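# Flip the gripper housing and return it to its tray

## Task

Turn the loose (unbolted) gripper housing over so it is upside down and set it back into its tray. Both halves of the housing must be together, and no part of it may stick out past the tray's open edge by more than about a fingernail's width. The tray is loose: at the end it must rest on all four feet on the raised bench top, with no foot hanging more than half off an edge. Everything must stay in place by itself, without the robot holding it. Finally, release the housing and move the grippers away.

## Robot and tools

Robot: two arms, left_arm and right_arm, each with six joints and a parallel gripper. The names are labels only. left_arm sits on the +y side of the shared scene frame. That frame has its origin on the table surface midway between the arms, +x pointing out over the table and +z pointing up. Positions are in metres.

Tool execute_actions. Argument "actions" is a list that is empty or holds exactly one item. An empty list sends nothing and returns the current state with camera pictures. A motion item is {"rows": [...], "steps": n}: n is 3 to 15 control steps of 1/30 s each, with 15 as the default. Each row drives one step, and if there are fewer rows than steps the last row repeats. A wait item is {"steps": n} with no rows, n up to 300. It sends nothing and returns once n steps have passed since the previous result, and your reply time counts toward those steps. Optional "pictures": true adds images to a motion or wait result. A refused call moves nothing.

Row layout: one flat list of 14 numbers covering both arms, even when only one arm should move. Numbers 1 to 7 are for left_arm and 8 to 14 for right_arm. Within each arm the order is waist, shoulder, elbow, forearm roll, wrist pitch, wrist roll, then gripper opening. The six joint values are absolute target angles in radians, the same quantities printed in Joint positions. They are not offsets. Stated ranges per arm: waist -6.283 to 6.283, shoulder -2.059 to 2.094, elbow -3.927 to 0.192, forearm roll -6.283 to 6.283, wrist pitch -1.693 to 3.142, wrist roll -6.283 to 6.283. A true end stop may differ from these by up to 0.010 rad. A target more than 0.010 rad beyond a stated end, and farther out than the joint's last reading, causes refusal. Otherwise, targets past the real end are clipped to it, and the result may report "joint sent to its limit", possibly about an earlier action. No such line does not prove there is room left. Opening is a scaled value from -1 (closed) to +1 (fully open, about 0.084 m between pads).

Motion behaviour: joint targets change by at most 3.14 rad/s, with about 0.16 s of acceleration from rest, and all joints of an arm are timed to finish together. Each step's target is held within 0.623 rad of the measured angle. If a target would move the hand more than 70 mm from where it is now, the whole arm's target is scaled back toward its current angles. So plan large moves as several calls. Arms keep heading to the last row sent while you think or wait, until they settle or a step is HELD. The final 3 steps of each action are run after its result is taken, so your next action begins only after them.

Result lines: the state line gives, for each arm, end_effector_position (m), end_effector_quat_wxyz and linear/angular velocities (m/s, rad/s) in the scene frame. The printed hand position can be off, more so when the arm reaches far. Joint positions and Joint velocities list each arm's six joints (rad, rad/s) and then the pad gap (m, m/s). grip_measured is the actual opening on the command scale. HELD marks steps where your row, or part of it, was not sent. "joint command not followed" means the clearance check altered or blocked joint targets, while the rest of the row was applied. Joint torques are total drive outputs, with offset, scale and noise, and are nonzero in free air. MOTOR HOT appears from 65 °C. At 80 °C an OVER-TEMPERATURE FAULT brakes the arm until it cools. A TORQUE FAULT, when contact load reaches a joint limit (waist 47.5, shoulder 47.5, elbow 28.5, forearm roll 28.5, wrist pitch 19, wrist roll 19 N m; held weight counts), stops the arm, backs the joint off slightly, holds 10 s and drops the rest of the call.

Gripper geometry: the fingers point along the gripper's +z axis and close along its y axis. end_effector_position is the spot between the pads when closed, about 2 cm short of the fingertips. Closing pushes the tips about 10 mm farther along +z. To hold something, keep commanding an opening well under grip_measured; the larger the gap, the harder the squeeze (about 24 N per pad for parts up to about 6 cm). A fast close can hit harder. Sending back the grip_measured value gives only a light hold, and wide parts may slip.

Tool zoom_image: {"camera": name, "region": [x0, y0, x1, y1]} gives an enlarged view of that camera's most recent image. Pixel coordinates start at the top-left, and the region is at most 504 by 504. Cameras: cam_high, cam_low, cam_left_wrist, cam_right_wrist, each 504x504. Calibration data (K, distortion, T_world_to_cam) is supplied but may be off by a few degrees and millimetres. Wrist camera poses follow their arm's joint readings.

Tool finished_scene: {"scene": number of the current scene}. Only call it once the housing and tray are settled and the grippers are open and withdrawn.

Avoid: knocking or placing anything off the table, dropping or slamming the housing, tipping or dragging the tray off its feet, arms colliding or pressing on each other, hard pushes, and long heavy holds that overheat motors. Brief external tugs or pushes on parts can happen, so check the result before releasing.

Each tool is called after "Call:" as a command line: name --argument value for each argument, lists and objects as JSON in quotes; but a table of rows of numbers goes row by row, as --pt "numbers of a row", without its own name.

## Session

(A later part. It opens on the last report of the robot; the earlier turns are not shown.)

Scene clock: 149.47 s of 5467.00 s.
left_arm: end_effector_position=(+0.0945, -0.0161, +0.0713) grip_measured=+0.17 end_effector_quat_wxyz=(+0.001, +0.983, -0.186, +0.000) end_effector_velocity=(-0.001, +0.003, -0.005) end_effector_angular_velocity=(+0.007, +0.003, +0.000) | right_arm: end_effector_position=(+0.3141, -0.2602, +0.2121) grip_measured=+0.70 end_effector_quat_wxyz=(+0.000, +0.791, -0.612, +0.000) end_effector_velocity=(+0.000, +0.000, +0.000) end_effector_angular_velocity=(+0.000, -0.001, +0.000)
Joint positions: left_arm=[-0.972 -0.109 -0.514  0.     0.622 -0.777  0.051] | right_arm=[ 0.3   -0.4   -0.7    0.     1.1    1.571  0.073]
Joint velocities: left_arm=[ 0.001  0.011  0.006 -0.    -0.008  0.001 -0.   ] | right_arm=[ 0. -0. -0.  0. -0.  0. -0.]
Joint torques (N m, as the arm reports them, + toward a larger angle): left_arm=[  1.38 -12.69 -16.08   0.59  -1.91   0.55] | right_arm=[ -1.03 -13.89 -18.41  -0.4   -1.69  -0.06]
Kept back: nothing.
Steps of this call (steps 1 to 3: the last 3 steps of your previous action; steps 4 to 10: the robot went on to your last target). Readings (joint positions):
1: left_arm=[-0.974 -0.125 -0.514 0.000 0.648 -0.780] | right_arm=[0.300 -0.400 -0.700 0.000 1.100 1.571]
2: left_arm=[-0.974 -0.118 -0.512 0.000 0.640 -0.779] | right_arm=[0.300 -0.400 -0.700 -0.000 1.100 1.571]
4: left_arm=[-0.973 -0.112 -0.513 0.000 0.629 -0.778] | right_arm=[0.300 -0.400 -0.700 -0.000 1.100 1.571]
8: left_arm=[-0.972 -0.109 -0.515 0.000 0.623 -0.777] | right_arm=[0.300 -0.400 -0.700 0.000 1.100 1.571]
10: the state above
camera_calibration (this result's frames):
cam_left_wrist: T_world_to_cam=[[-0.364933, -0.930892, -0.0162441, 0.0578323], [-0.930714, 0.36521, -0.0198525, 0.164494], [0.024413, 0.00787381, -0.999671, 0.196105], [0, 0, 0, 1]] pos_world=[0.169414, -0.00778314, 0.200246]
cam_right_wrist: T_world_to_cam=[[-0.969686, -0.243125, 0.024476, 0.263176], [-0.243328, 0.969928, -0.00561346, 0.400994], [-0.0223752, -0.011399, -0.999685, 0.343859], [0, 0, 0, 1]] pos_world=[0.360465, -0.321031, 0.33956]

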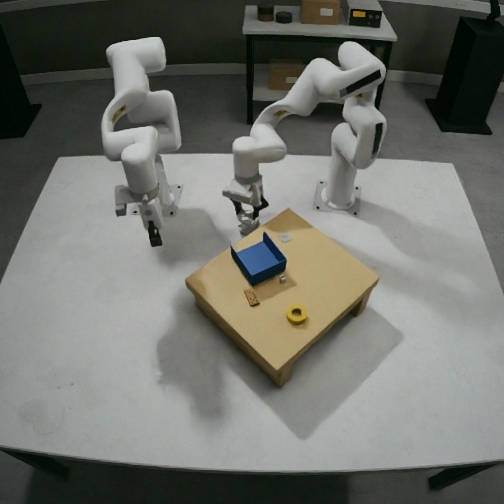

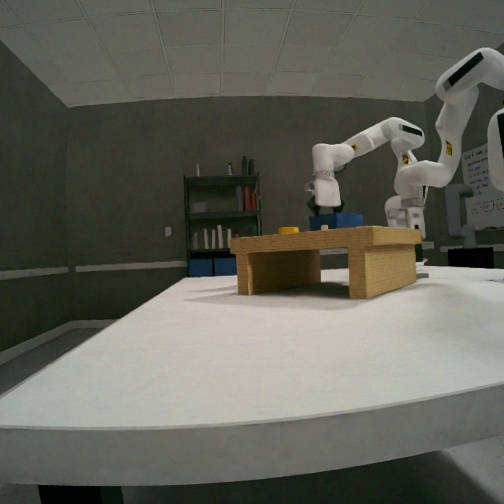

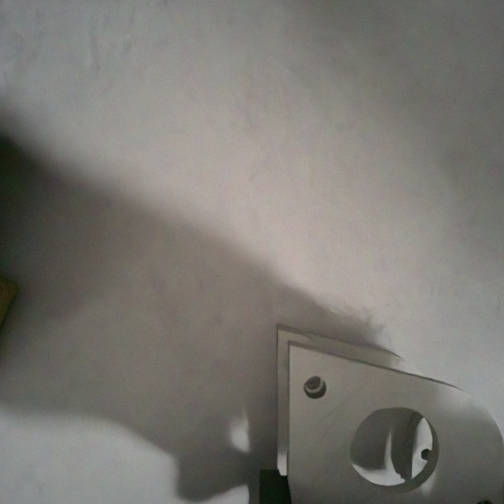

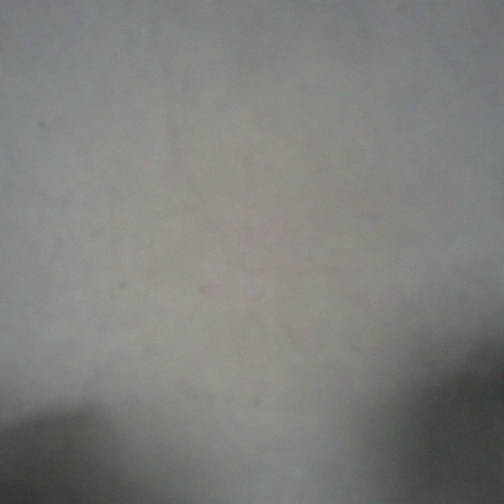

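Call:
execute_actions --actions '[{"rows":[[-0.970,-0.06,-0.506,0,0.566,-0.775,-0.05,0.3,-0.4,-0.7,0,1.1,1.571,0.7],[-0.970,-0.06,-0.506,0,0.566,-0.775,-0.05,0.3,-0.4,-0.7,0,1.1,1.571,0.7],[-0.970,-0.06,-0.506,0,0.566,-0.775,-0.05,0.3,-0.4,-0.7,0,1.1,1.571,0.7],[-0.970,-0.06,-0.506,0,0.566,-0.775,-0.05,0.3,-0.4,-0.7,0,1.1,1.571,0.7],[-0.970,-0.03,-0.502,0,0.532,-0.775,-0.05,0.3,-0.4,-0.7,0,1.1,1.571,0.7],[-0.970,-0.03,-0.502,0,0.532,-0.775,-0.05,0.3,-0.4,-0.7,0,1.1,1.571,0.7],[-0.970,-0.015,-0.5,0,0.515,-0.775,-0.05,0.3,-0.4,-0.7,0,1.1,1.571,0.7],[-0.970,-0.015,-0.5,0,0.515,-0.775,-0.05,0.3,-0.4,-0.7,0,1.1,1.571,0.7],[-0.970,-0.002,-0.498,0,0.50,-0.775,-0.05,0.3,-0.4,-0.7,0,1.1,1.571,0.7]],"steps":15}]'

Call:
execute_actions --actions '[{"steps":10}]' --pictures true

Scene clock: 150.13 s of 5467.00 s.
left_arm: end_effector_position=(+0.0949, -0.0150, +0.0398) grip_measured=+0.17 end_effector_quat_wxyz=(-0.001, +0.983, -0.186, -0.001) end_effector_velocity=(-0.002, +0.005, -0.047) end_effector_angular_velocity=(+0.009, +0.004, -0.001) | right_arm: end_effector_position=(+0.3141, -0.2602, +0.2121) grip_measured=+0.70 end_effector_quat_wxyz=(+0.000, +0.791, -0.612, +0.000) end_effector_velocity=(-0.000, -0.000, -0.000) end_effector_angular_velocity=(+0.001, +0.001, -0.002)
Joint positions: left_arm=[-0.97  -0.013 -0.499  0.     0.514 -0.775  0.051] | right_arm=[ 0.3   -0.4   -0.7    0.     1.1    1.571  0.073]
Joint velocities: left_arm=[ 0.     0.143  0.024  0.    -0.157  0.001 -0.   ] | right_arm=[-0.001  0.     0.001  0.001 -0.     0.     0.   ]
Joint torques (N m, as the arm reports them, + toward a larger angle): left_arm=[  1.57 -14.82 -15.46   0.59  -1.9    0.38] | right_arm=[ -0.88 -14.31 -18.03  -0.5   -1.49   0.11]
Steps of this call (steps 1 to 8: the robot went on to your last target; steps 9 to 20: the first 12 steps of this action). Readings (joint positions):
9: left_arm=[-0.972 -0.107 -0.514 -0.000 0.621 -0.777] | right_arm=[0.300 -0.400 -0.700 0.000 1.100 1.571]
10: left_arm=[-0.972 -0.104 -0.514 -0.000 0.615 -0.777] | right_arm=[0.300 -0.400 -0.700 -0.000 1.100 1.571]
12: left_arm=[-0.971 -0.084 -0.512 -0.000 0.592 -0.776] | right_arm=[0.300 -0.400 -0.700 0.000 1.100 1.571]
16: left_arm=[-0.970 -0.045 -0.504 0.000 0.550 -0.775] | right_arm=[0.300 -0.400 -0.700 0.000 1.100 1.571]
20: the state above

Scene clock: 150.47 s of 5467.00 s.
left_arm: end_effector_position=(+0.0952, -0.0156, +0.0370) grip_measured=+0.17 end_effector_quat_wxyz=(+0.000, +0.983, -0.186, +0.000) end_effector_velocity=(-0.000, +0.001, -0.002) end_effector_angular_velocity=(+0.002, +0.002, +0.003) | right_arm: end_effector_position=(+0.3141, -0.2602, +0.2121) grip_measured=+0.70 end_effector_quat_wxyz=(+0.000, +0.791, -0.612, +0.000) end_effector_velocity=(-0.000, -0.000, -0.000) end_effector_angular_velocity=(-0.001, +0.001, +0.000)
Joint positions: left_arm=[-0.97  -0.003 -0.498 -0.     0.5   -0.775  0.051] | right_arm=[ 0.3   -0.4   -0.7    0.     1.1    1.571  0.073]
Joint velocities: left_arm=[ 0.001  0.004  0.002 -0.002 -0.003 -0.     0.   ] | right_arm=[ 0.     0.     0.001 -0.001  0.     0.    -0.   ]
Joint torques (N m, as the arm reports them, + toward a larger angle): left_arm=[  1.41 -12.99 -14.62   0.51  -2.02   0.37] | right_arm=[ -0.34 -14.75 -17.86  -0.67  -1.52   0.08]
Kept back: nothing.
Steps of this call (steps 1 to 3: the last 3 steps of your previous action; steps 4 to 10: the robot went on to your last target). Readings (joint positions):
1: left_arm=[-0.970 -0.009 -0.498 0.000 0.510 -0.775] | right_arm=[0.300 -0.400 -0.700 -0.000 1.100 1.571]
2: left_arm=[-0.970 -0.007 -0.498 0.000 0.507 -0.775] | right_arm=[0.300 -0.400 -0.700 0.000 1.100 1.571]
4: left_arm=[-0.970 -0.004 -0.498 -0.000 0.503 -0.775] | right_arm=[0.300 -0.400 -0.700 -0.000 1.100 1.571]
8: left_arm=[-0.970 -0.003 -0.498 -0.000 0.501 -0.775] | right_arm=[0.300 -0.400 -0.700 0.000 1.100 1.571]
10: the state above
camera_calibration (this result's frames):
cam_left_wrist: T_world_to_cam=[[-0.364777, -0.930945, -0.0167353, 0.0579461], [-0.930782, 0.365061, -0.0193547, 0.16429], [0.0241275, 0.00851677, -0.999673, 0.161799], [0, 0, 0, 1]] pos_world=[0.170151, -0.00740912, 0.165896]
cam_right_wrist: T_world_to_cam=[[-0.969686, -0.243125, 0.0244762, 0.263176], [-0.243327, 0.969928, -0.00561342, 0.400994], [-0.0223754, -0.011399, -0.999685, 0.343859], [0, 0, 0, 1]] pos_world=[0.360465, -0.321031, 0.33956]

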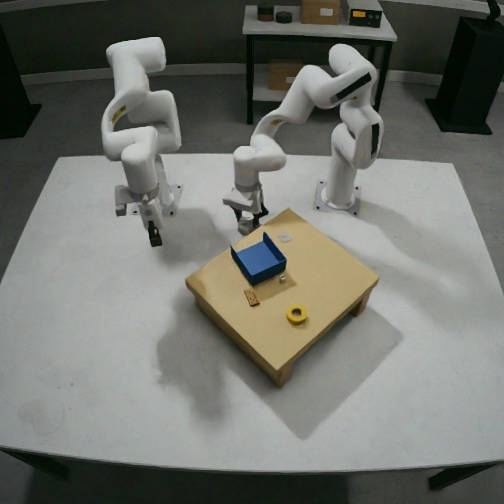

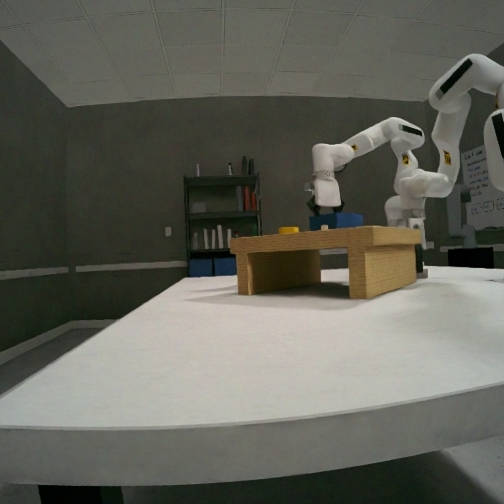

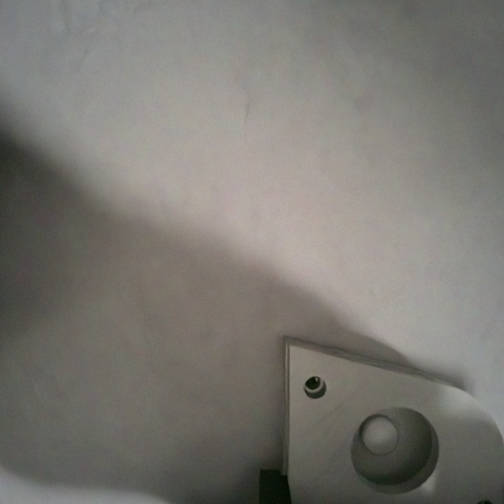

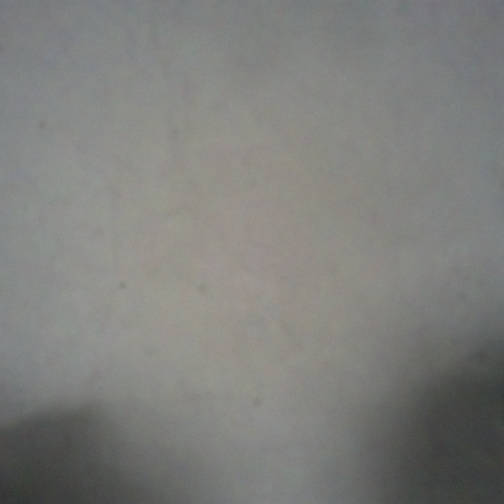

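Call:
execute_actions --actions '[{"rows":[[-0.970,0.008,-0.497,0,0.489,-0.775,-0.05,0.3,-0.4,-0.7,0,1.1,1.571,0.7],[-0.970,0.008,-0.497,0,0.489,-0.775,-0.05,0.3,-0.4,-0.7,0,1.1,1.571,0.7],[-0.970,0.008,-0.497,0,0.489,-0.775,-0.05,0.3,-0.4,-0.7,0,1.1,1.571,0.7],[-0.970,0.008,-0.497,0,0.489,-0.775,0.1,0.3,-0.4,-0.7,0,1.1,1.571,0.7],[-0.970,0.008,-0.497,0,0.489,-0.775,0.17,0.3,-0.4,-0.7,0,1.1,1.571,0.7],[-0.970,0.008,-0.497,0,0.489,-0.775,0.22,0.3,-0.4,-0.7,0,1.1,1.571,0.7],[-0.970,0.008,-0.497,0,0.489,-0.775,0.27,0.3,-0.4,-0.7,0,1.1,1.571,0.7],[-0.970,0.008,-0.497,0,0.489,-0.775,0.35,0.3,-0.4,-0.7,0,1.1,1.571,0.7],[-0.970,0.008,-0.497,0,0.489,-0.775,0.5,0.3,-0.4,-0.7,0,1.1,1.571,0.7],[-0.970,0.008,-0.497,0,0.489,-0.775,0.7,0.3,-0.4,-0.7,0,1.1,1.571,0.7]],"steps":15}]'

Call:
execute_actions --actions '[{"rows":[[-0.970,-0.107,-0.514,0,0.621,-0.775,0.7,0.3,-0.4,-0.7,0,1.1,1.571,0.7]],"steps":15}]' --pictures true

Scene clock: 151.13 s of 5467.00 s.
left_arm: end_effector_position=(+0.0946, -0.0143, +0.0328) grip_measured=+0.67 end_effector_quat_wxyz=(-0.001, +0.983, -0.186, -0.001) end_effector_velocity=(+0.005, -0.008, +0.006) end_effector_angular_velocity=(-0.020, -0.009, +0.002) | right_arm: end_effector_position=(+0.3141, -0.2602, +0.2121) grip_measured=+0.70 end_effector_quat_wxyz=(+0.000, +0.791, -0.612, +0.000) end_effector_velocity=(+0.000, +0.000, +0.000) end_effector_angular_velocity=(-0.000, -0.000, +0.001)
Joint positions: left_arm=[-0.97   0.009 -0.495  0.     0.49  -0.775  0.072] | right_arm=[ 0.3   -0.4   -0.7   -0.     1.1    1.571  0.073]
Joint velocities: left_arm=[ 0.002 -0.003 -0.014  0.001 -0.005 -0.     0.034] | right_arm=[ 0.001 -0.    -0.001 -0.     0.     0.    -0.   ]
Joint torques (N m, as the arm reports them, + toward a larger angle): left_arm=[  1.32 -13.44 -14.45   0.52  -1.95   0.54] | right_arm=[ -1.07 -14.64 -18.06  -0.59  -1.64   0.01]
Steps of this call (steps 1 to 8: the robot went on to your last target; steps 9 to 20: the first 12 steps of this action). Readings (joint positions):
9: left_arm=[-0.970 -0.002 -0.498 -0.000 0.500 -0.775] | right_arm=[0.300 -0.400 -0.700 -0.000 1.100 1.571]
10: left_arm=[-0.970 -0.000 -0.498 -0.000 0.498 -0.775] | right_arm=[0.300 -0.400 -0.700 -0.000 1.100 1.571]
12: left_arm=[-0.970 0.003 -0.499 -0.000 0.493 -0.775] | right_arm=[0.300 -0.400 -0.700 -0.000 1.100 1.571]
16: left_arm=[-0.970 0.007 -0.498 -0.000 0.490 -0.775] | right_arm=[0.300 -0.400 -0.700 -0.000 1.100 1.571]
20: the state above

Scene clock: 151.63 s of 5467.00 s.
left_arm: end_effector_position=(+0.0950, -0.0153, +0.0695) grip_measured=+0.70 end_effector_quat_wxyz=(-0.000, +0.983, -0.186, -0.000) end_effector_velocity=(-0.006, +0.013, -0.002) end_effector_angular_velocity=(+0.038, +0.017, +0.000) | right_arm: end_effector_position=(+0.3141, -0.2602, +0.2121) grip_measured=+0.70 end_effector_quat_wxyz=(+0.000, +0.791, -0.612, +0.000) end_effector_velocity=(+0.000, -0.001, +0.000) end_effector_angular_velocity=(-0.000, -0.001, -0.002)
Joint positions: left_arm=[-0.97  -0.104 -0.513  0.     0.618 -0.775  0.073] | right_arm=[ 0.3   -0.4   -0.7    0.     1.1    1.571  0.073]
Joint velocities: left_arm=[ 0.    -0.016  0.012  0.     0.046  0.    -0.   ] | right_arm=[-0.002 -0.    -0.    -0.001 -0.    -0.     0.   ]
Joint torques (N m, as the arm reports them, + toward a larger angle): left_arm=[  1.44 -11.95 -16.68   0.49  -2.08   0.47] | right_arm=[ -0.89 -14.29 -17.81  -0.48  -1.63   0.03]
Steps of this call (steps 1 to 3: the last 3 steps of your previous action; steps 4 to 15: the first 12 steps of this action). Readings (joint positions):
4: left_arm=[-0.970 0.008 -0.497 0.000 0.490 -0.775] | right_arm=[0.300 -0.400 -0.700 -0.000 1.100 1.571]
5: left_arm=[-0.970 0.004 -0.497 0.000 0.495 -0.775] | right_arm=[0.300 -0.400 -0.700 -0.000 1.100 1.571]
7: left_arm=[-0.970 -0.029 -0.499 0.000 0.538 -0.775] | right_arm=[0.300 -0.400 -0.700 0.000 1.100 1.571]
11: left_arm=[-0.970 -0.096 -0.516 -0.000 0.603 -0.775] | right_arm=[0.300 -0.400 -0.700 0.000 1.100 1.571]
15: the state above
camera_calibration (this result's frames):
cam_left_wrist: T_world_to_cam=[[-0.364778, -0.930932, -0.0174053, 0.0588194], [-0.930792, 0.365072, -0.0186744, 0.164591], [0.0237388, 0.0093887, -0.999674, 0.194399], [0, 0, 0, 1]] pos_world=[0.170041, -0.00715589, 0.198433]
cam_right_wrist: T_world_to_cam=[[-0.969686, -0.243125, 0.024476, 0.263176], [-0.243328, 0.969928, -0.00561324, 0.400994], [-0.0223753, -0.0113988, -0.999685, 0.343859], [0, 0, 0, 1]] pos_world=[0.360465, -0.321031, 0.33956]

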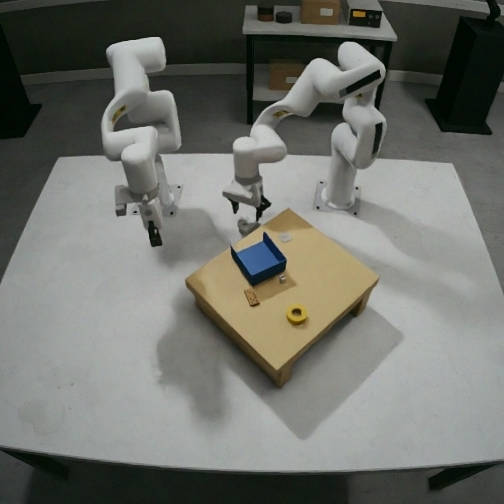

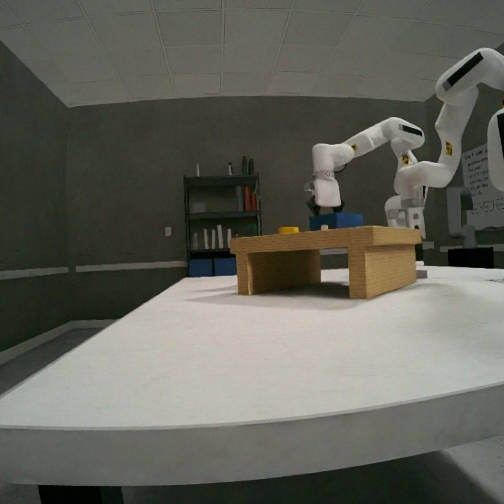

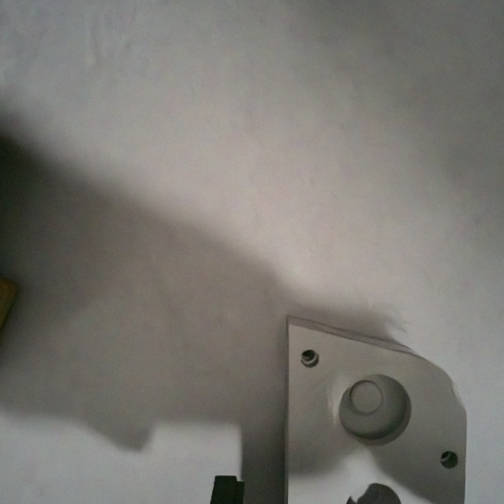

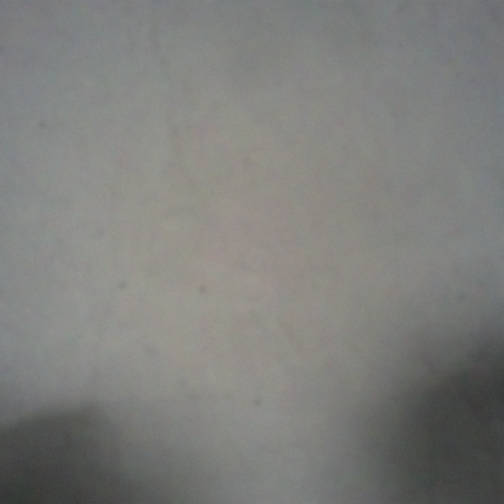

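Call:
execute_actions --actions '[{"rows":[[-0.97,-0.5,-0.56,0,1.06,-0.775,0.7,0.87,0.1,-1.46,0,1.36,1.571,0.7]],"steps":15}]'

Call:
execute_actions --actions '[{"rows":[[0.9,-0.5,-0.7,0,1.2,1.575,0.7,0.87,0.1,-1.46,0,1.36,1.571,0.7]],"steps":15}]'

Call:
execute_actions --actions '[{"steps":25}]' --pictures true

Scene clock: 152.30 s of 5467.00 s.
left_arm: end_effector_position=(+0.0836, +0.0103, +0.1788) grip_measured=+0.70 end_effector_quat_wxyz=(+0.003, +0.983, -0.186, +0.002) end_effector_velocity=(-0.035, +0.076, +0.198) end_effector_angular_velocity=(-0.043, -0.018, -0.000) | right_arm: end_effector_position=(+0.3385, -0.1412, +0.2512) grip_measured=+0.70 end_effector_quat_wxyz=(+0.009, +0.864, -0.504, -0.005) end_effector_velocity=(+0.040, +0.377, +0.137) end_effector_angular_velocity=(+0.030, -0.053, +0.730)
Joint positions: left_arm=[-0.97  -0.453 -0.557 -0.     1.002 -0.775  0.073] | right_arm=[ 0.561 -0.171 -1.028 -0.     1.219  1.571  0.073]
Joint velocities: left_arm=[-0.001 -0.651 -0.086 -0.001  0.69   0.     0.   ] | right_arm=[ 0.73   0.635 -1.026 -0.     0.33   0.    -0.   ]
Joint torques (N m, as the arm reports them, + toward a larger angle): left_arm=[  1.5   -0.26 -15.5    0.51  -2.13   0.53] | right_arm=[ -0.11 -20.24 -17.35  -0.21  -1.53   0.09]
Steps of this call (steps 1 to 3: the last 3 steps of your previous action; steps 4 to 8: the robot went on to your last target; steps 9 to 20: the first 12 steps of this action). Readings (joint positions):
9: left_arm=[-0.970 -0.107 -0.514 0.000 0.621 -0.775] | right_arm=[0.300 -0.400 -0.700 -0.000 1.100 1.571]
10: left_arm=[-0.970 -0.110 -0.514 0.000 0.627 -0.775] | right_arm=[0.304 -0.396 -0.705 -0.000 1.103 1.571]
12: left_arm=[-0.970 -0.149 -0.516 0.000 0.676 -0.775] | right_arm=[0.343 -0.361 -0.748 -0.000 1.123 1.571]
16: left_arm=[-0.970 -0.316 -0.541 -0.000 0.853 -0.775] | right_arm=[0.464 -0.256 -0.891 0.000 1.174 1.571]
20: the state above

Scene clock: 152.80 s of 5467.00 s.
left_arm: end_effector_position=(+0.1819, +0.0824, +0.2124) grip_measured=+0.70 end_effector_quat_wxyz=(-0.001, +0.982, -0.186, -0.001) end_effector_velocity=(+0.281, +0.268, +0.056) end_effector_angular_velocity=(-0.005, -0.000, +0.009) | right_arm: end_effector_position=(+0.3179, +0.0192, +0.2959) grip_measured=+0.70 end_effector_quat_wxyz=(+0.000, +0.929, -0.369, -0.000) end_effector_velocity=(-0.014, +0.049, +0.013) end_effector_angular_velocity=(-0.005, -0.001, +0.090)
Joint positions: left_arm=[-0.6   -0.495 -0.628  0.     1.125 -0.405  0.073] | right_arm=[ 0.862  0.091 -1.446  0.     1.355  1.571  0.073]
Joint velocities: left_arm=[ 1.176 -0.01  -0.157 -0.     0.163  1.167  0.   ] | right_arm=[ 0.09   0.097 -0.156 -0.004  0.062  0.    -0.   ]
Joint torques (N m, as the arm reports them, + toward a larger angle): left_arm=[  1.5   -8.4  -19.19   0.57  -2.03   0.16] | right_arm=[ -4.74 -30.11 -17.86  -0.43  -1.71   0.24]
Steps of this call (steps 1 to 3: the last 3 steps of your previous action; steps 4 to 15: the first 12 steps of this action). Readings (joint positions):
4: left_arm=[-0.970 -0.491 -0.559 -0.000 1.048 -0.775] | right_arm=[0.658 -0.086 -1.163 0.000 1.263 1.571]
5: left_arm=[-0.965 -0.492 -0.559 -0.000 1.053 -0.769] | right_arm=[0.682 -0.065 -1.197 0.000 1.274 1.571]
7: left_arm=[-0.920 -0.492 -0.568 -0.000 1.066 -0.721] | right_arm=[0.729 -0.024 -1.263 0.000 1.295 1.571]
11: left_arm=[-0.757 -0.493 -0.604 0.000 1.099 -0.561] | right_arm=[0.821 0.056 -1.390 0.000 1.337 1.571]
15: the state above

Scene clock: 153.63 s of 5467.00 s.
left_arm: end_effector_position=(+0.2739, +0.3809, +0.2345) grip_measured=+0.70 end_effector_quat_wxyz=(+0.000, +0.982, -0.187, -0.000) end_effector_velocity=(-0.076, +0.378, +0.010) end_effector_angular_velocity=(+0.000, -0.003, -0.048) | right_arm: end_effector_position=(+0.3166, +0.0239, +0.2974) grip_measured=+0.70 end_effector_quat_wxyz=(-0.000, +0.931, -0.365, +0.000) end_effector_velocity=(+0.000, -0.000, -0.000) end_effector_angular_velocity=(+0.000, +0.001, -0.001)
Joint positions: left_arm=[ 0.381 -0.499 -0.688  0.     1.188  0.577  0.073] | right_arm=[ 0.87   0.1   -1.46  -0.     1.36   1.571  0.073]
Joint velocities: left_arm=[ 1.156 -0.003 -0.027  0.001  0.027  1.204  0.   ] | right_arm=[-0.001  0.     0.     0.001 -0.     0.    -0.   ]
Joint torques (N m, as the arm reports them, + toward a larger angle): left_arm=[  0.28  -8.76 -19.46   0.32  -2.04   0.56] | right_arm=[ -0.93 -28.22 -18.15  -0.51  -1.52   0.02]
Kept back: nothing.
Steps of this call (steps 1 to 3: the last 3 steps of your previous action; steps 4 to 25: the robot went on to your last target). Readings (joint positions):
1: left_arm=[-0.561 -0.495 -0.633 0.000 1.130 -0.366] | right_arm=[0.864 0.094 -1.450 0.000 1.357 1.571]
2: left_arm=[-0.521 -0.495 -0.637 0.000 1.135 -0.326] | right_arm=[0.865 0.096 -1.453 -0.000 1.358 1.571]
4: left_arm=[-0.443 -0.496 -0.646 0.000 1.144 -0.248] | right_arm=[0.867 0.098 -1.456 -0.000 1.359 1.571]
8: left_arm=[-0.286 -0.497 -0.659 0.000 1.158 -0.091] | right_arm=[0.868 0.099 -1.459 -0.000 1.360 1.571]
25: the state above
camera_calibration (this result's frames):
cam_left_wrist: T_world_to_cam=[[-0.365558, -0.930636, -0.0168267, 0.495694], [-0.930497, 0.365836, -0.0184055, 0.18911], [0.0232846, 0.00892895, -0.999689, 0.351653], [0, 0, 0, 1]] pos_world=[0.348983, 0.388988, 0.363365]
cam_right_wrist: T_world_to_cam=[[-0.685212, -0.727932, 0.0244708, 0.254095], [-0.728233, 0.685307, -0.00561515, 0.286757], [-0.0126826, -0.021668, -0.999685, 0.429578], [0, 0, 0, 1]] pos_world=[0.388383, -0.00224453, 0.424835]

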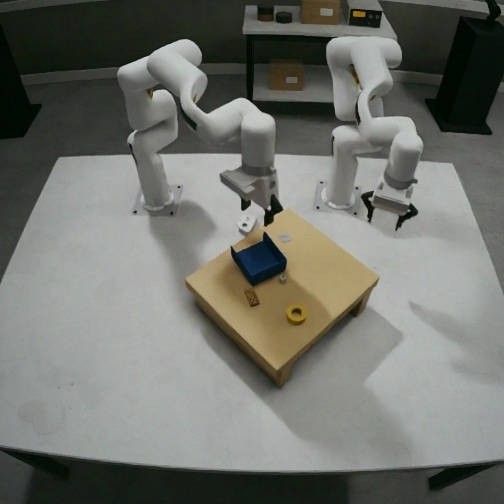

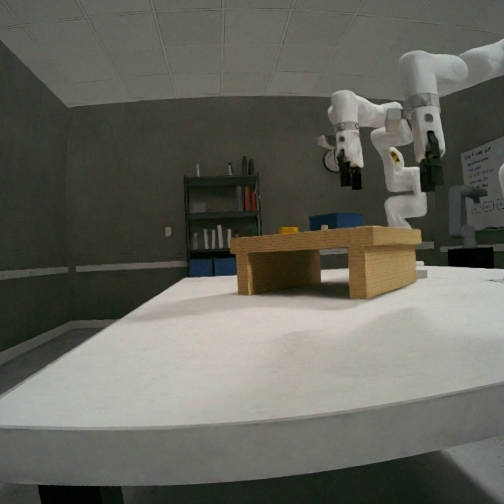

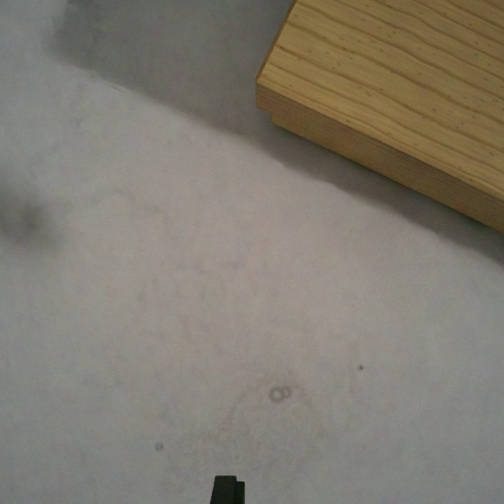

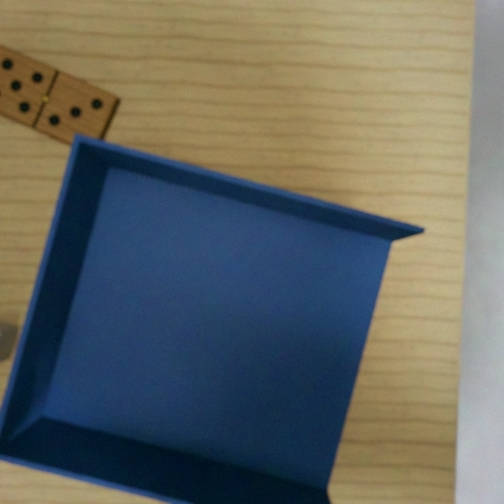

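Call:
execute_actions --actions '[{"rows":[[0.9,-0.5,-0.7,0,1.2,1.575,0.7,1.253,-0.2,-1.0,0,1.2,1.571,0.7],[0.9,-0.5,-0.7,0,1.2,1.575,0.7,1.253,-0.2,-1.0,0,1.2,1.571,0.7],[0.9,-0.5,-0.7,0,1.2,1.575,0.7,1.253,-0.2,-1.0,0,1.2,1.571,0.7],[0.9,-0.5,-0.7,0,1.2,1.575,0.7,1.253,-0.2,-1.0,0,1.2,1.571,0.7],[0.9,-0.5,-0.7,0,1.2,1.575,0.7,1.253,-0.2,-1.0,0,1.2,1.571,0.7],[0.9,-0.5,-0.7,0,1.2,1.575,0.7,1.253,-0.2,-1.0,0,1.2,1.571,0.7],[0.9,-0.5,-0.7,0,1.2,1.575,0.7,1.253,-0.2,-1.0,0,1.2,1.571,0.7],[0.9,-0.5,-0.7,0,1.2,1.575,0.7,1.253,-0.2,-1.0,0,1.2,1.571,0.7],[0.9,-0.5,-0.7,0,1.2,1.575,0.7,1.253,-0.2,-1.0,0,1.2,1.571,0.7],[0.9,-0.5,-0.7,0,1.2,1.575,0.7,1.253,-0.191,-0.536,0,0.727,1.571,0.7]],"steps":15}]'

Call:
execute_actions --actions '[{"steps":15}]' --pictures true

Scene clock: 154.57 s of 5467.00 s.
left_arm: end_effector_position=(+0.1985, +0.5342, +0.2389) grip_measured=+0.70 end_effector_quat_wxyz=(+0.000, +0.910, -0.414, +0.000) end_effector_velocity=(-0.001, +0.002, +0.000) end_effector_angular_velocity=(+0.001, +0.000, -0.002) | right_arm: end_effector_position=(+0.1951, +0.0482, +0.2664) grip_measured=+0.70 end_effector_quat_wxyz=(-0.003, +0.967, -0.255, +0.000) end_effector_velocity=(-0.181, +0.011, -0.267) end_effector_angular_velocity=(+0.122, -0.070, +0.358)
Joint positions: left_arm=[ 0.899 -0.5   -0.7   -0.     1.2    1.574  0.073] | right_arm=[ 1.103 -0.082 -1.159  0.     1.236  1.571  0.073]
Joint velocities: left_arm=[ 0.005  0.    -0.001  0.001  0.     0.007 -0.   ] | right_arm=[ 0.358 -0.291  1.113 -0.001 -0.962  0.    -0.   ]
Joint torques (N m, as the arm reports them, + toward a larger angle): left_arm=[  1.24  -8.62 -19.67   0.38  -1.97   0.36] | right_arm=[-13.32  -8.61 -11.8   -0.4   -1.7    0.17]
Steps of this call (steps 1 to 16: the robot went on to your last target; steps 17 to 28: the first 12 steps of this action). Readings (joint positions):
17: left_arm=[0.885 -0.500 -0.700 0.000 1.200 1.531] | right_arm=[0.870 0.100 -1.460 -0.000 1.360 1.571]
18: left_arm=[0.890 -0.500 -0.700 0.000 1.200 1.546] | right_arm=[0.873 0.097 -1.455 -0.000 1.357 1.571]
20: left_arm=[0.895 -0.500 -0.700 -0.000 1.200 1.562] | right_arm=[0.906 0.069 -1.411 -0.001 1.342 1.571]
24: left_arm=[0.898 -0.500 -0.700 -0.000 1.200 1.572] | right_arm=[1.015 -0.013 -1.287 0.000 1.300 1.571]
28: the state above

Scene clock: 155.07 s of 5467.00 s.
left_arm: end_effector_position=(+0.1983, +0.5344, +0.2390) grip_measured=+0.70 end_effector_quat_wxyz=(+0.000, +0.910, -0.414, +0.000) end_effector_velocity=(-0.001, +0.001, -0.000) end_effector_angular_velocity=(+0.001, +0.002, +0.001) | right_arm: end_effector_position=(+0.1055, -0.0070, +0.1095) grip_measured=+0.70 end_effector_quat_wxyz=(+0.003, +0.982, -0.187, -0.001) end_effector_velocity=(-0.099, -0.108, -0.147) end_effector_angular_velocity=(-0.049, +0.019, +0.142)
Joint positions: left_arm=[ 0.9   -0.5   -0.7   -0.     1.2    1.575  0.073] | right_arm=[ 1.242 -0.182 -0.578  0.     0.766  1.571  0.073]
Joint velocities: left_arm=[ 0.002  0.001  0.     0.002 -0.     0.001  0.   ] | right_arm=[ 0.142 -0.095  0.585 -0.    -0.438  0.    -0.   ]
Joint torques (N m, as the arm reports them, + toward a larger angle): left_arm=[  1.16  -8.41 -19.77   0.45  -2.04   0.56] | right_arm=[ -4.01 -19.9  -23.31  -0.44  -2.03   0.27]
Kept back: nothing.
Steps of this call (steps 1 to 3: the last 3 steps of your previous action; steps 4 to 15: the robot went on to your last target). Readings (joint positions):
1: left_arm=[0.899 -0.500 -0.700 -0.000 1.200 1.574] | right_arm=[1.113 -0.090 -1.119 0.000 1.200 1.571]
2: left_arm=[0.899 -0.500 -0.700 -0.000 1.200 1.575] | right_arm=[1.120 -0.095 -1.076 0.000 1.164 1.571]
4: left_arm=[0.900 -0.500 -0.700 -0.000 1.200 1.575] | right_arm=[1.139 -0.107 -0.990 0.000 1.097 1.571]
8: left_arm=[0.900 -0.500 -0.700 -0.000 1.200 1.575] | right_arm=[1.179 -0.136 -0.831 0.000 0.967 1.571]
15: the state above
camera_calibration (this result's frames):
cam_left_wrist: T_world_to_cam=[[-0.753457, -0.657273, -0.0171551, 0.541894], [-0.657007, 0.753646, -0.018945, -0.198688], [0.0253809, -0.00300318, -0.999673, 0.362447], [0, 0, 0, 1]] pos_world=[0.268556, 0.507001, 0.367861]
cam_right_wrist: T_world_to_cam=[[-0.373638, -0.927072, 0.0305511, 0.0565926], [-0.927554, 0.373647, -0.00561752, 0.172045], [-0.00620748, -0.0304367, -0.999517, 0.237685], [0, 0, 0, 1]] pos_world=[0.182202, -0.00458443, 0.236808]

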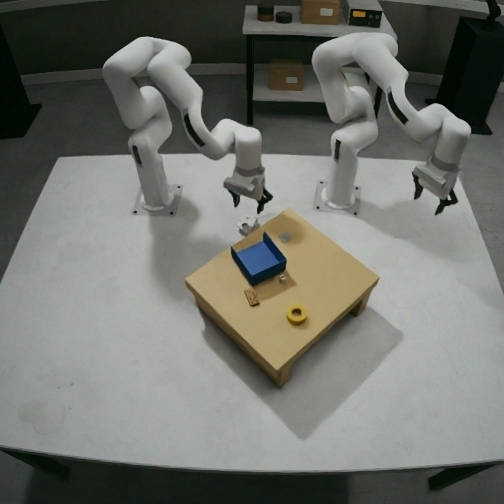

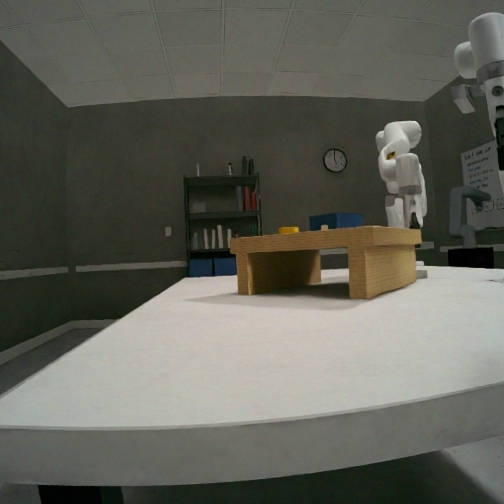

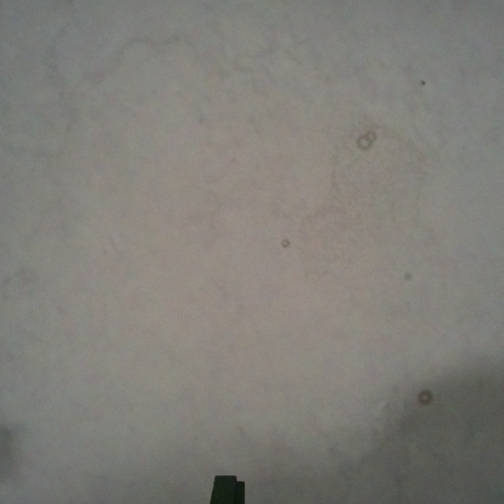

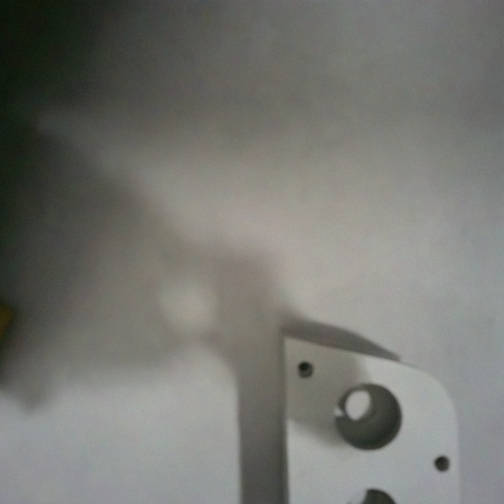

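Call:
execute_actions --actions '[{"rows":[[0.9,-0.5,-0.7,0,1.2,1.575,0.7,1.253,0.033,-0.492,0,0.459,1.571,0.7]],"steps":15}]'

Call:
execute_actions --actions '[{"rows":[[0.9,-0.5,-0.7,0,1.2,1.575,0.7,1.253,0.033,-0.492,0,0.459,1.571,0.7],[0.9,-0.5,-0.7,0,1.2,1.575,0.7,1.253,0.033,-0.492,0,0.459,1.571,0.7],[0.9,-0.5,-0.7,0,1.2,1.575,0.7,1.253,0.033,-0.492,0,0.459,1.571,0.6],[0.9,-0.5,-0.7,0,1.2,1.575,0.7,1.253,0.033,-0.492,0,0.459,1.571,0.5],[0.9,-0.5,-0.7,0,1.2,1.575,0.7,1.253,0.033,-0.492,0,0.459,1.571,0.43],[0.9,-0.5,-0.7,0,1.2,1.575,0.7,1.253,0.033,-0.492,0,0.459,1.571,0.36],[0.9,-0.5,-0.7,0,1.2,1.575,0.7,1.253,0.033,-0.492,0,0.459,1.571,0.3],[0.9,-0.5,-0.7,0,1.2,1.575,0.7,1.253,0.033,-0.492,0,0.459,1.571,0.25],[0.9,-0.5,-0.7,0,1.2,1.575,0.7,1.253,0.033,-0.492,0,0.459,1.571,0.2],[0.9,-0.5,-0.7,0,1.2,1.575,0.7,1.253,0.033,-0.492,0,0.459,1.571,0.14],[0.9,-0.5,-0.7,0,1.2,1.575,0.7,1.253,0.033,-0.492,0,0.459,1.571,0.06],[0.9,-0.5,-0.7,0,1.2,1.575,0.7,1.253,0.033,-0.492,0,0.459,1.571,-0.05],[0.9,-0.5,-0.7,0,1.2,1.575,0.7,1.253,0.033,-0.492,0,0.459,1.571,-0.2]],"steps":15}]'

Call:
execute_actions --actions '[{"rows":[[0.9,-0.5,-0.7,0,1.2,1.575,0.7,1.253,0.033,-0.492,0,0.459,1.571,-0.2],[0.9,-0.5,-0.7,0,1.2,1.575,0.7,1.253,0.033,-0.492,0,0.459,1.571,-0.2],[0.9,-0.5,-0.7,0,1.2,1.575,0.7,1.253,0.033,-0.492,0,0.459,1.571,-0.2],[0.9,-0.5,-0.7,0,1.2,1.575,0.7,1.253,0.0,-0.497,0,0.497,1.571,-0.2],[0.9,-0.5,-0.7,0,1.2,1.575,0.7,1.253,0.0,-0.497,0,0.497,1.571,-0.2],[0.9,-0.5,-0.7,0,1.2,1.575,0.7,1.253,0.0,-0.497,0,0.497,1.571,-0.2],[0.9,-0.5,-0.7,0,1.2,1.575,0.7,1.253,-0.107,-0.514,0,0.621,1.571,-0.2]],"steps":15}]' --pictures true

Scene clock: 155.90 s of 5467.00 s.
left_arm: end_effector_position=(+0.1983, +0.5344, +0.2390) grip_measured=+0.70 end_effector_quat_wxyz=(+0.000, +0.910, -0.414, +0.000) end_effector_velocity=(-0.000, +0.000, -0.000) end_effector_angular_velocity=(+0.000, +0.000, -0.000) | right_arm: end_effector_position=(+0.0986, -0.0138, +0.0271) grip_measured=+0.70 end_effector_quat_wxyz=(+0.002, +0.983, -0.182, -0.000) end_effector_velocity=(+0.015, +0.043, +0.001) end_effector_angular_velocity=(+0.123, -0.047, +0.003)
Joint positions: left_arm=[ 0.9   -0.5   -0.7   -0.     1.2    1.575  0.073] | right_arm=[ 1.253  0.026 -0.492  0.     0.471  1.571  0.073]
Joint velocities: left_arm=[-0.  0.  0.  0. -0. -0.  0.] | right_arm=[ 0.003  0.065 -0.042 -0.    -0.154 -0.     0.   ]
Joint torques (N m, as the arm reports them, + toward a larger angle): left_arm=[  1.46  -8.59 -19.71   0.46  -1.88   0.53] | right_arm=[ -1.13 -21.68 -13.42  -0.4   -1.38   0.19]
Steps of this call (steps 1 to 13: the robot went on to your last target; steps 14 to 25: the first 12 steps of this action). Readings (joint positions):
14: left_arm=[0.900 -0.500 -0.700 -0.000 1.200 1.575] | right_arm=[1.253 -0.191 -0.537 -0.000 0.727 1.571]
15: left_arm=[0.900 -0.500 -0.700 -0.000 1.200 1.575] | right_arm=[1.253 -0.187 -0.536 -0.000 0.721 1.571]
17: left_arm=[0.900 -0.500 -0.700 -0.000 1.200 1.575] | right_arm=[1.253 -0.151 -0.532 -0.000 0.671 1.571]
21: left_arm=[0.900 -0.500 -0.700 0.000 1.200 1.575] | right_arm=[1.253 -0.010 -0.497 0.000 0.518 1.571]
25: the state above

Scene clock: 156.40 s of 5467.00 s.
left_arm: end_effector_position=(+0.1983, +0.5344, +0.2390) grip_measured=+0.70 end_effector_quat_wxyz=(+0.000, +0.910, -0.414, +0.000) end_effector_velocity=(-0.000, +0.001, +0.000) end_effector_angular_velocity=(+0.002, -0.000, +0.001) | right_arm: end_effector_position=(+0.0991, -0.0124, +0.0256) grip_measured=+0.18 end_effector_quat_wxyz=(-0.000, +0.983, -0.182, +0.000) end_effector_velocity=(-0.001, -0.003, -0.003) end_effector_angular_velocity=(-0.008, +0.003, +0.001)
Joint positions: left_arm=[ 0.9   -0.5   -0.7   -0.     1.2    1.575  0.073] | right_arm=[ 1.253  0.033 -0.492 -0.     0.459  1.571  0.052]
Joint velocities: left_arm=[ 0.002 -0.    -0.001  0.001 -0.    -0.    -0.   ] | right_arm=[ 0.     0.004  0.003 -0.001  0.     0.     0.   ]
Joint torques (N m, as the arm reports them, + toward a larger angle): left_arm=[  1.25  -8.26 -19.78   0.61  -1.96   0.6 ] | right_arm=[ -0.73 -20.03 -12.78  -0.58  -1.32   0.25]
Steps of this call (steps 1 to 3: the last 3 steps of your previous action; steps 4 to 15: the first 12 steps of this action). Readings (joint positions):
4: left_arm=[0.900 -0.500 -0.700 0.000 1.200 1.575] | right_arm=[1.253 0.030 -0.494 -0.000 0.461 1.571]
5: left_arm=[0.900 -0.500 -0.700 -0.000 1.200 1.575] | right_arm=[1.253 0.031 -0.493 -0.000 0.461 1.571]
7: left_arm=[0.900 -0.500 -0.700 0.000 1.200 1.575] | right_arm=[1.253 0.031 -0.493 -0.000 0.460 1.571]
11: left_arm=[0.900 -0.500 -0.700 0.000 1.200 1.575] | right_arm=[1.253 0.032 -0.492 -0.000 0.459 1.571]
15: the state above

Scene clock: 156.90 s of 5467.00 s.
left_arm: end_effector_position=(+0.1983, +0.5344, +0.2390) grip_measured=+0.70 end_effector_quat_wxyz=(+0.000, +0.910, -0.414, +0.000) end_effector_velocity=(-0.000, +0.000, -0.000) end_effector_angular_velocity=(-0.000, -0.000, +0.000) | right_arm: end_effector_position=(+0.1001, -0.0099, +0.0617) grip_measured=+0.18 end_effector_quat_wxyz=(-0.002, +0.983, -0.182, +0.000) end_effector_velocity=(+0.019, +0.051, +0.176) end_effector_angular_velocity=(+0.151, -0.059, +0.004)
Joint positions: left_arm=[ 0.9   -0.5   -0.7   -0.     1.2    1.575  0.073] | right_arm=[ 1.253 -0.078 -0.511 -0.     0.584  1.571  0.052]
Joint velocities: left_arm=[ 0. -0.  0. -0. -0.  0.  0.] | right_arm=[ 0.002 -0.449 -0.14  -0.002  0.427 -0.    -0.   ]
Joint torques (N m, as the arm reports them, + toward a larger angle): left_arm=[  1.11  -8.5  -19.83   0.39  -1.95   0.31] | right_arm=[ -0.87  -6.16 -10.59  -0.24  -1.2   -0.09]
Steps of this call (steps 1 to 3: the last 3 steps of your previous action; steps 4 to 15: the first 12 steps of this action). Readings (joint positions):
4: left_arm=[0.900 -0.500 -0.700 -0.000 1.200 1.575] | right_arm=[1.253 0.033 -0.492 -0.000 0.459 1.571]
5: left_arm=[0.900 -0.500 -0.700 -0.000 1.200 1.575] | right_arm=[1.253 0.033 -0.492 -0.000 0.459 1.571]
7: left_arm=[0.900 -0.500 -0.700 -0.000 1.200 1.575] | right_arm=[1.253 0.032 -0.492 -0.000 0.459 1.571]
11: left_arm=[0.900 -0.500 -0.700 -0.000 1.200 1.575] | right_arm=[1.253 0.005 -0.496 0.000 0.493 1.571]
15: the state above
camera_calibration (this result's frames):
cam_left_wrist: T_world_to_cam=[[-0.753444, -0.657288, -0.0171566, 0.5419], [-0.657022, 0.753633, -0.018944, -0.198687], [0.0253815, -0.00300099, -0.999673, 0.362446], [0, 0, 0, 1]] pos_world=[0.26855, 0.50701, 0.367861]
cam_right_wrist: T_world_to_cam=[[-0.363476, -0.93139, 0.0199411, 0.0528939], [-0.931601, 0.363439, -0.00559178, 0.168137], [-0.00203924, -0.0206096, -0.999786, 0.18947], [0, 0, 0, 1]] pos_world=[0.176249, -0.00793775, 0.189315]

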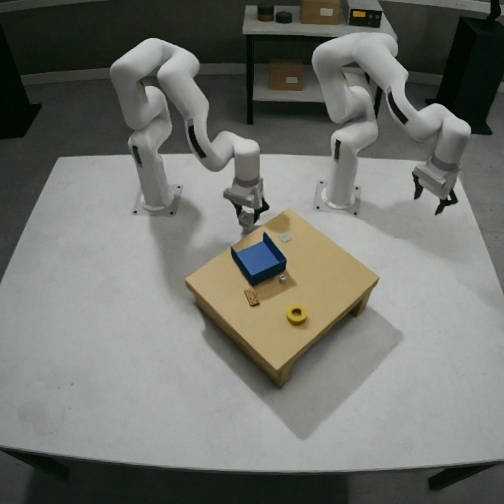

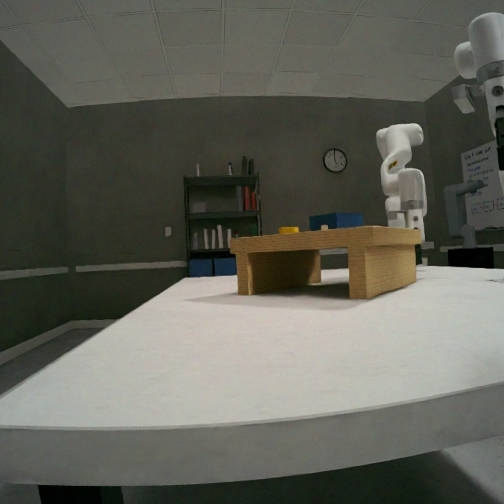

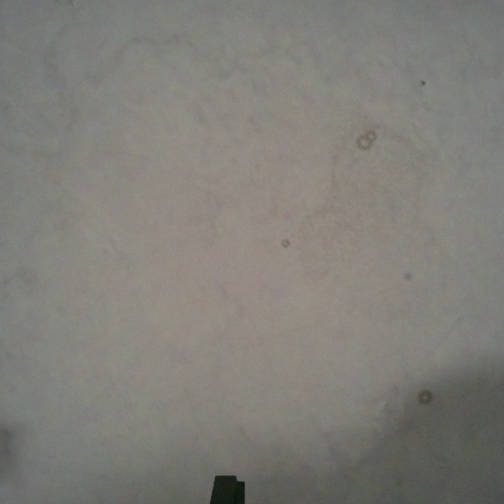

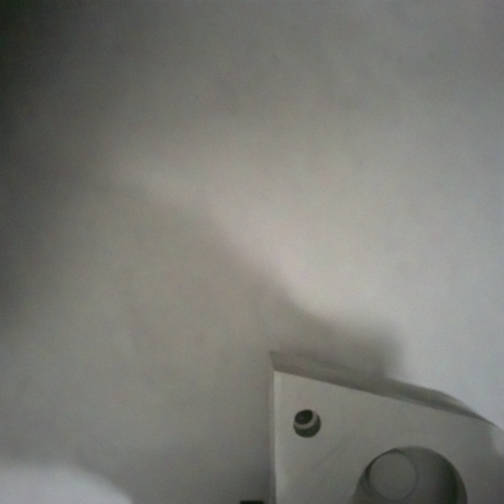

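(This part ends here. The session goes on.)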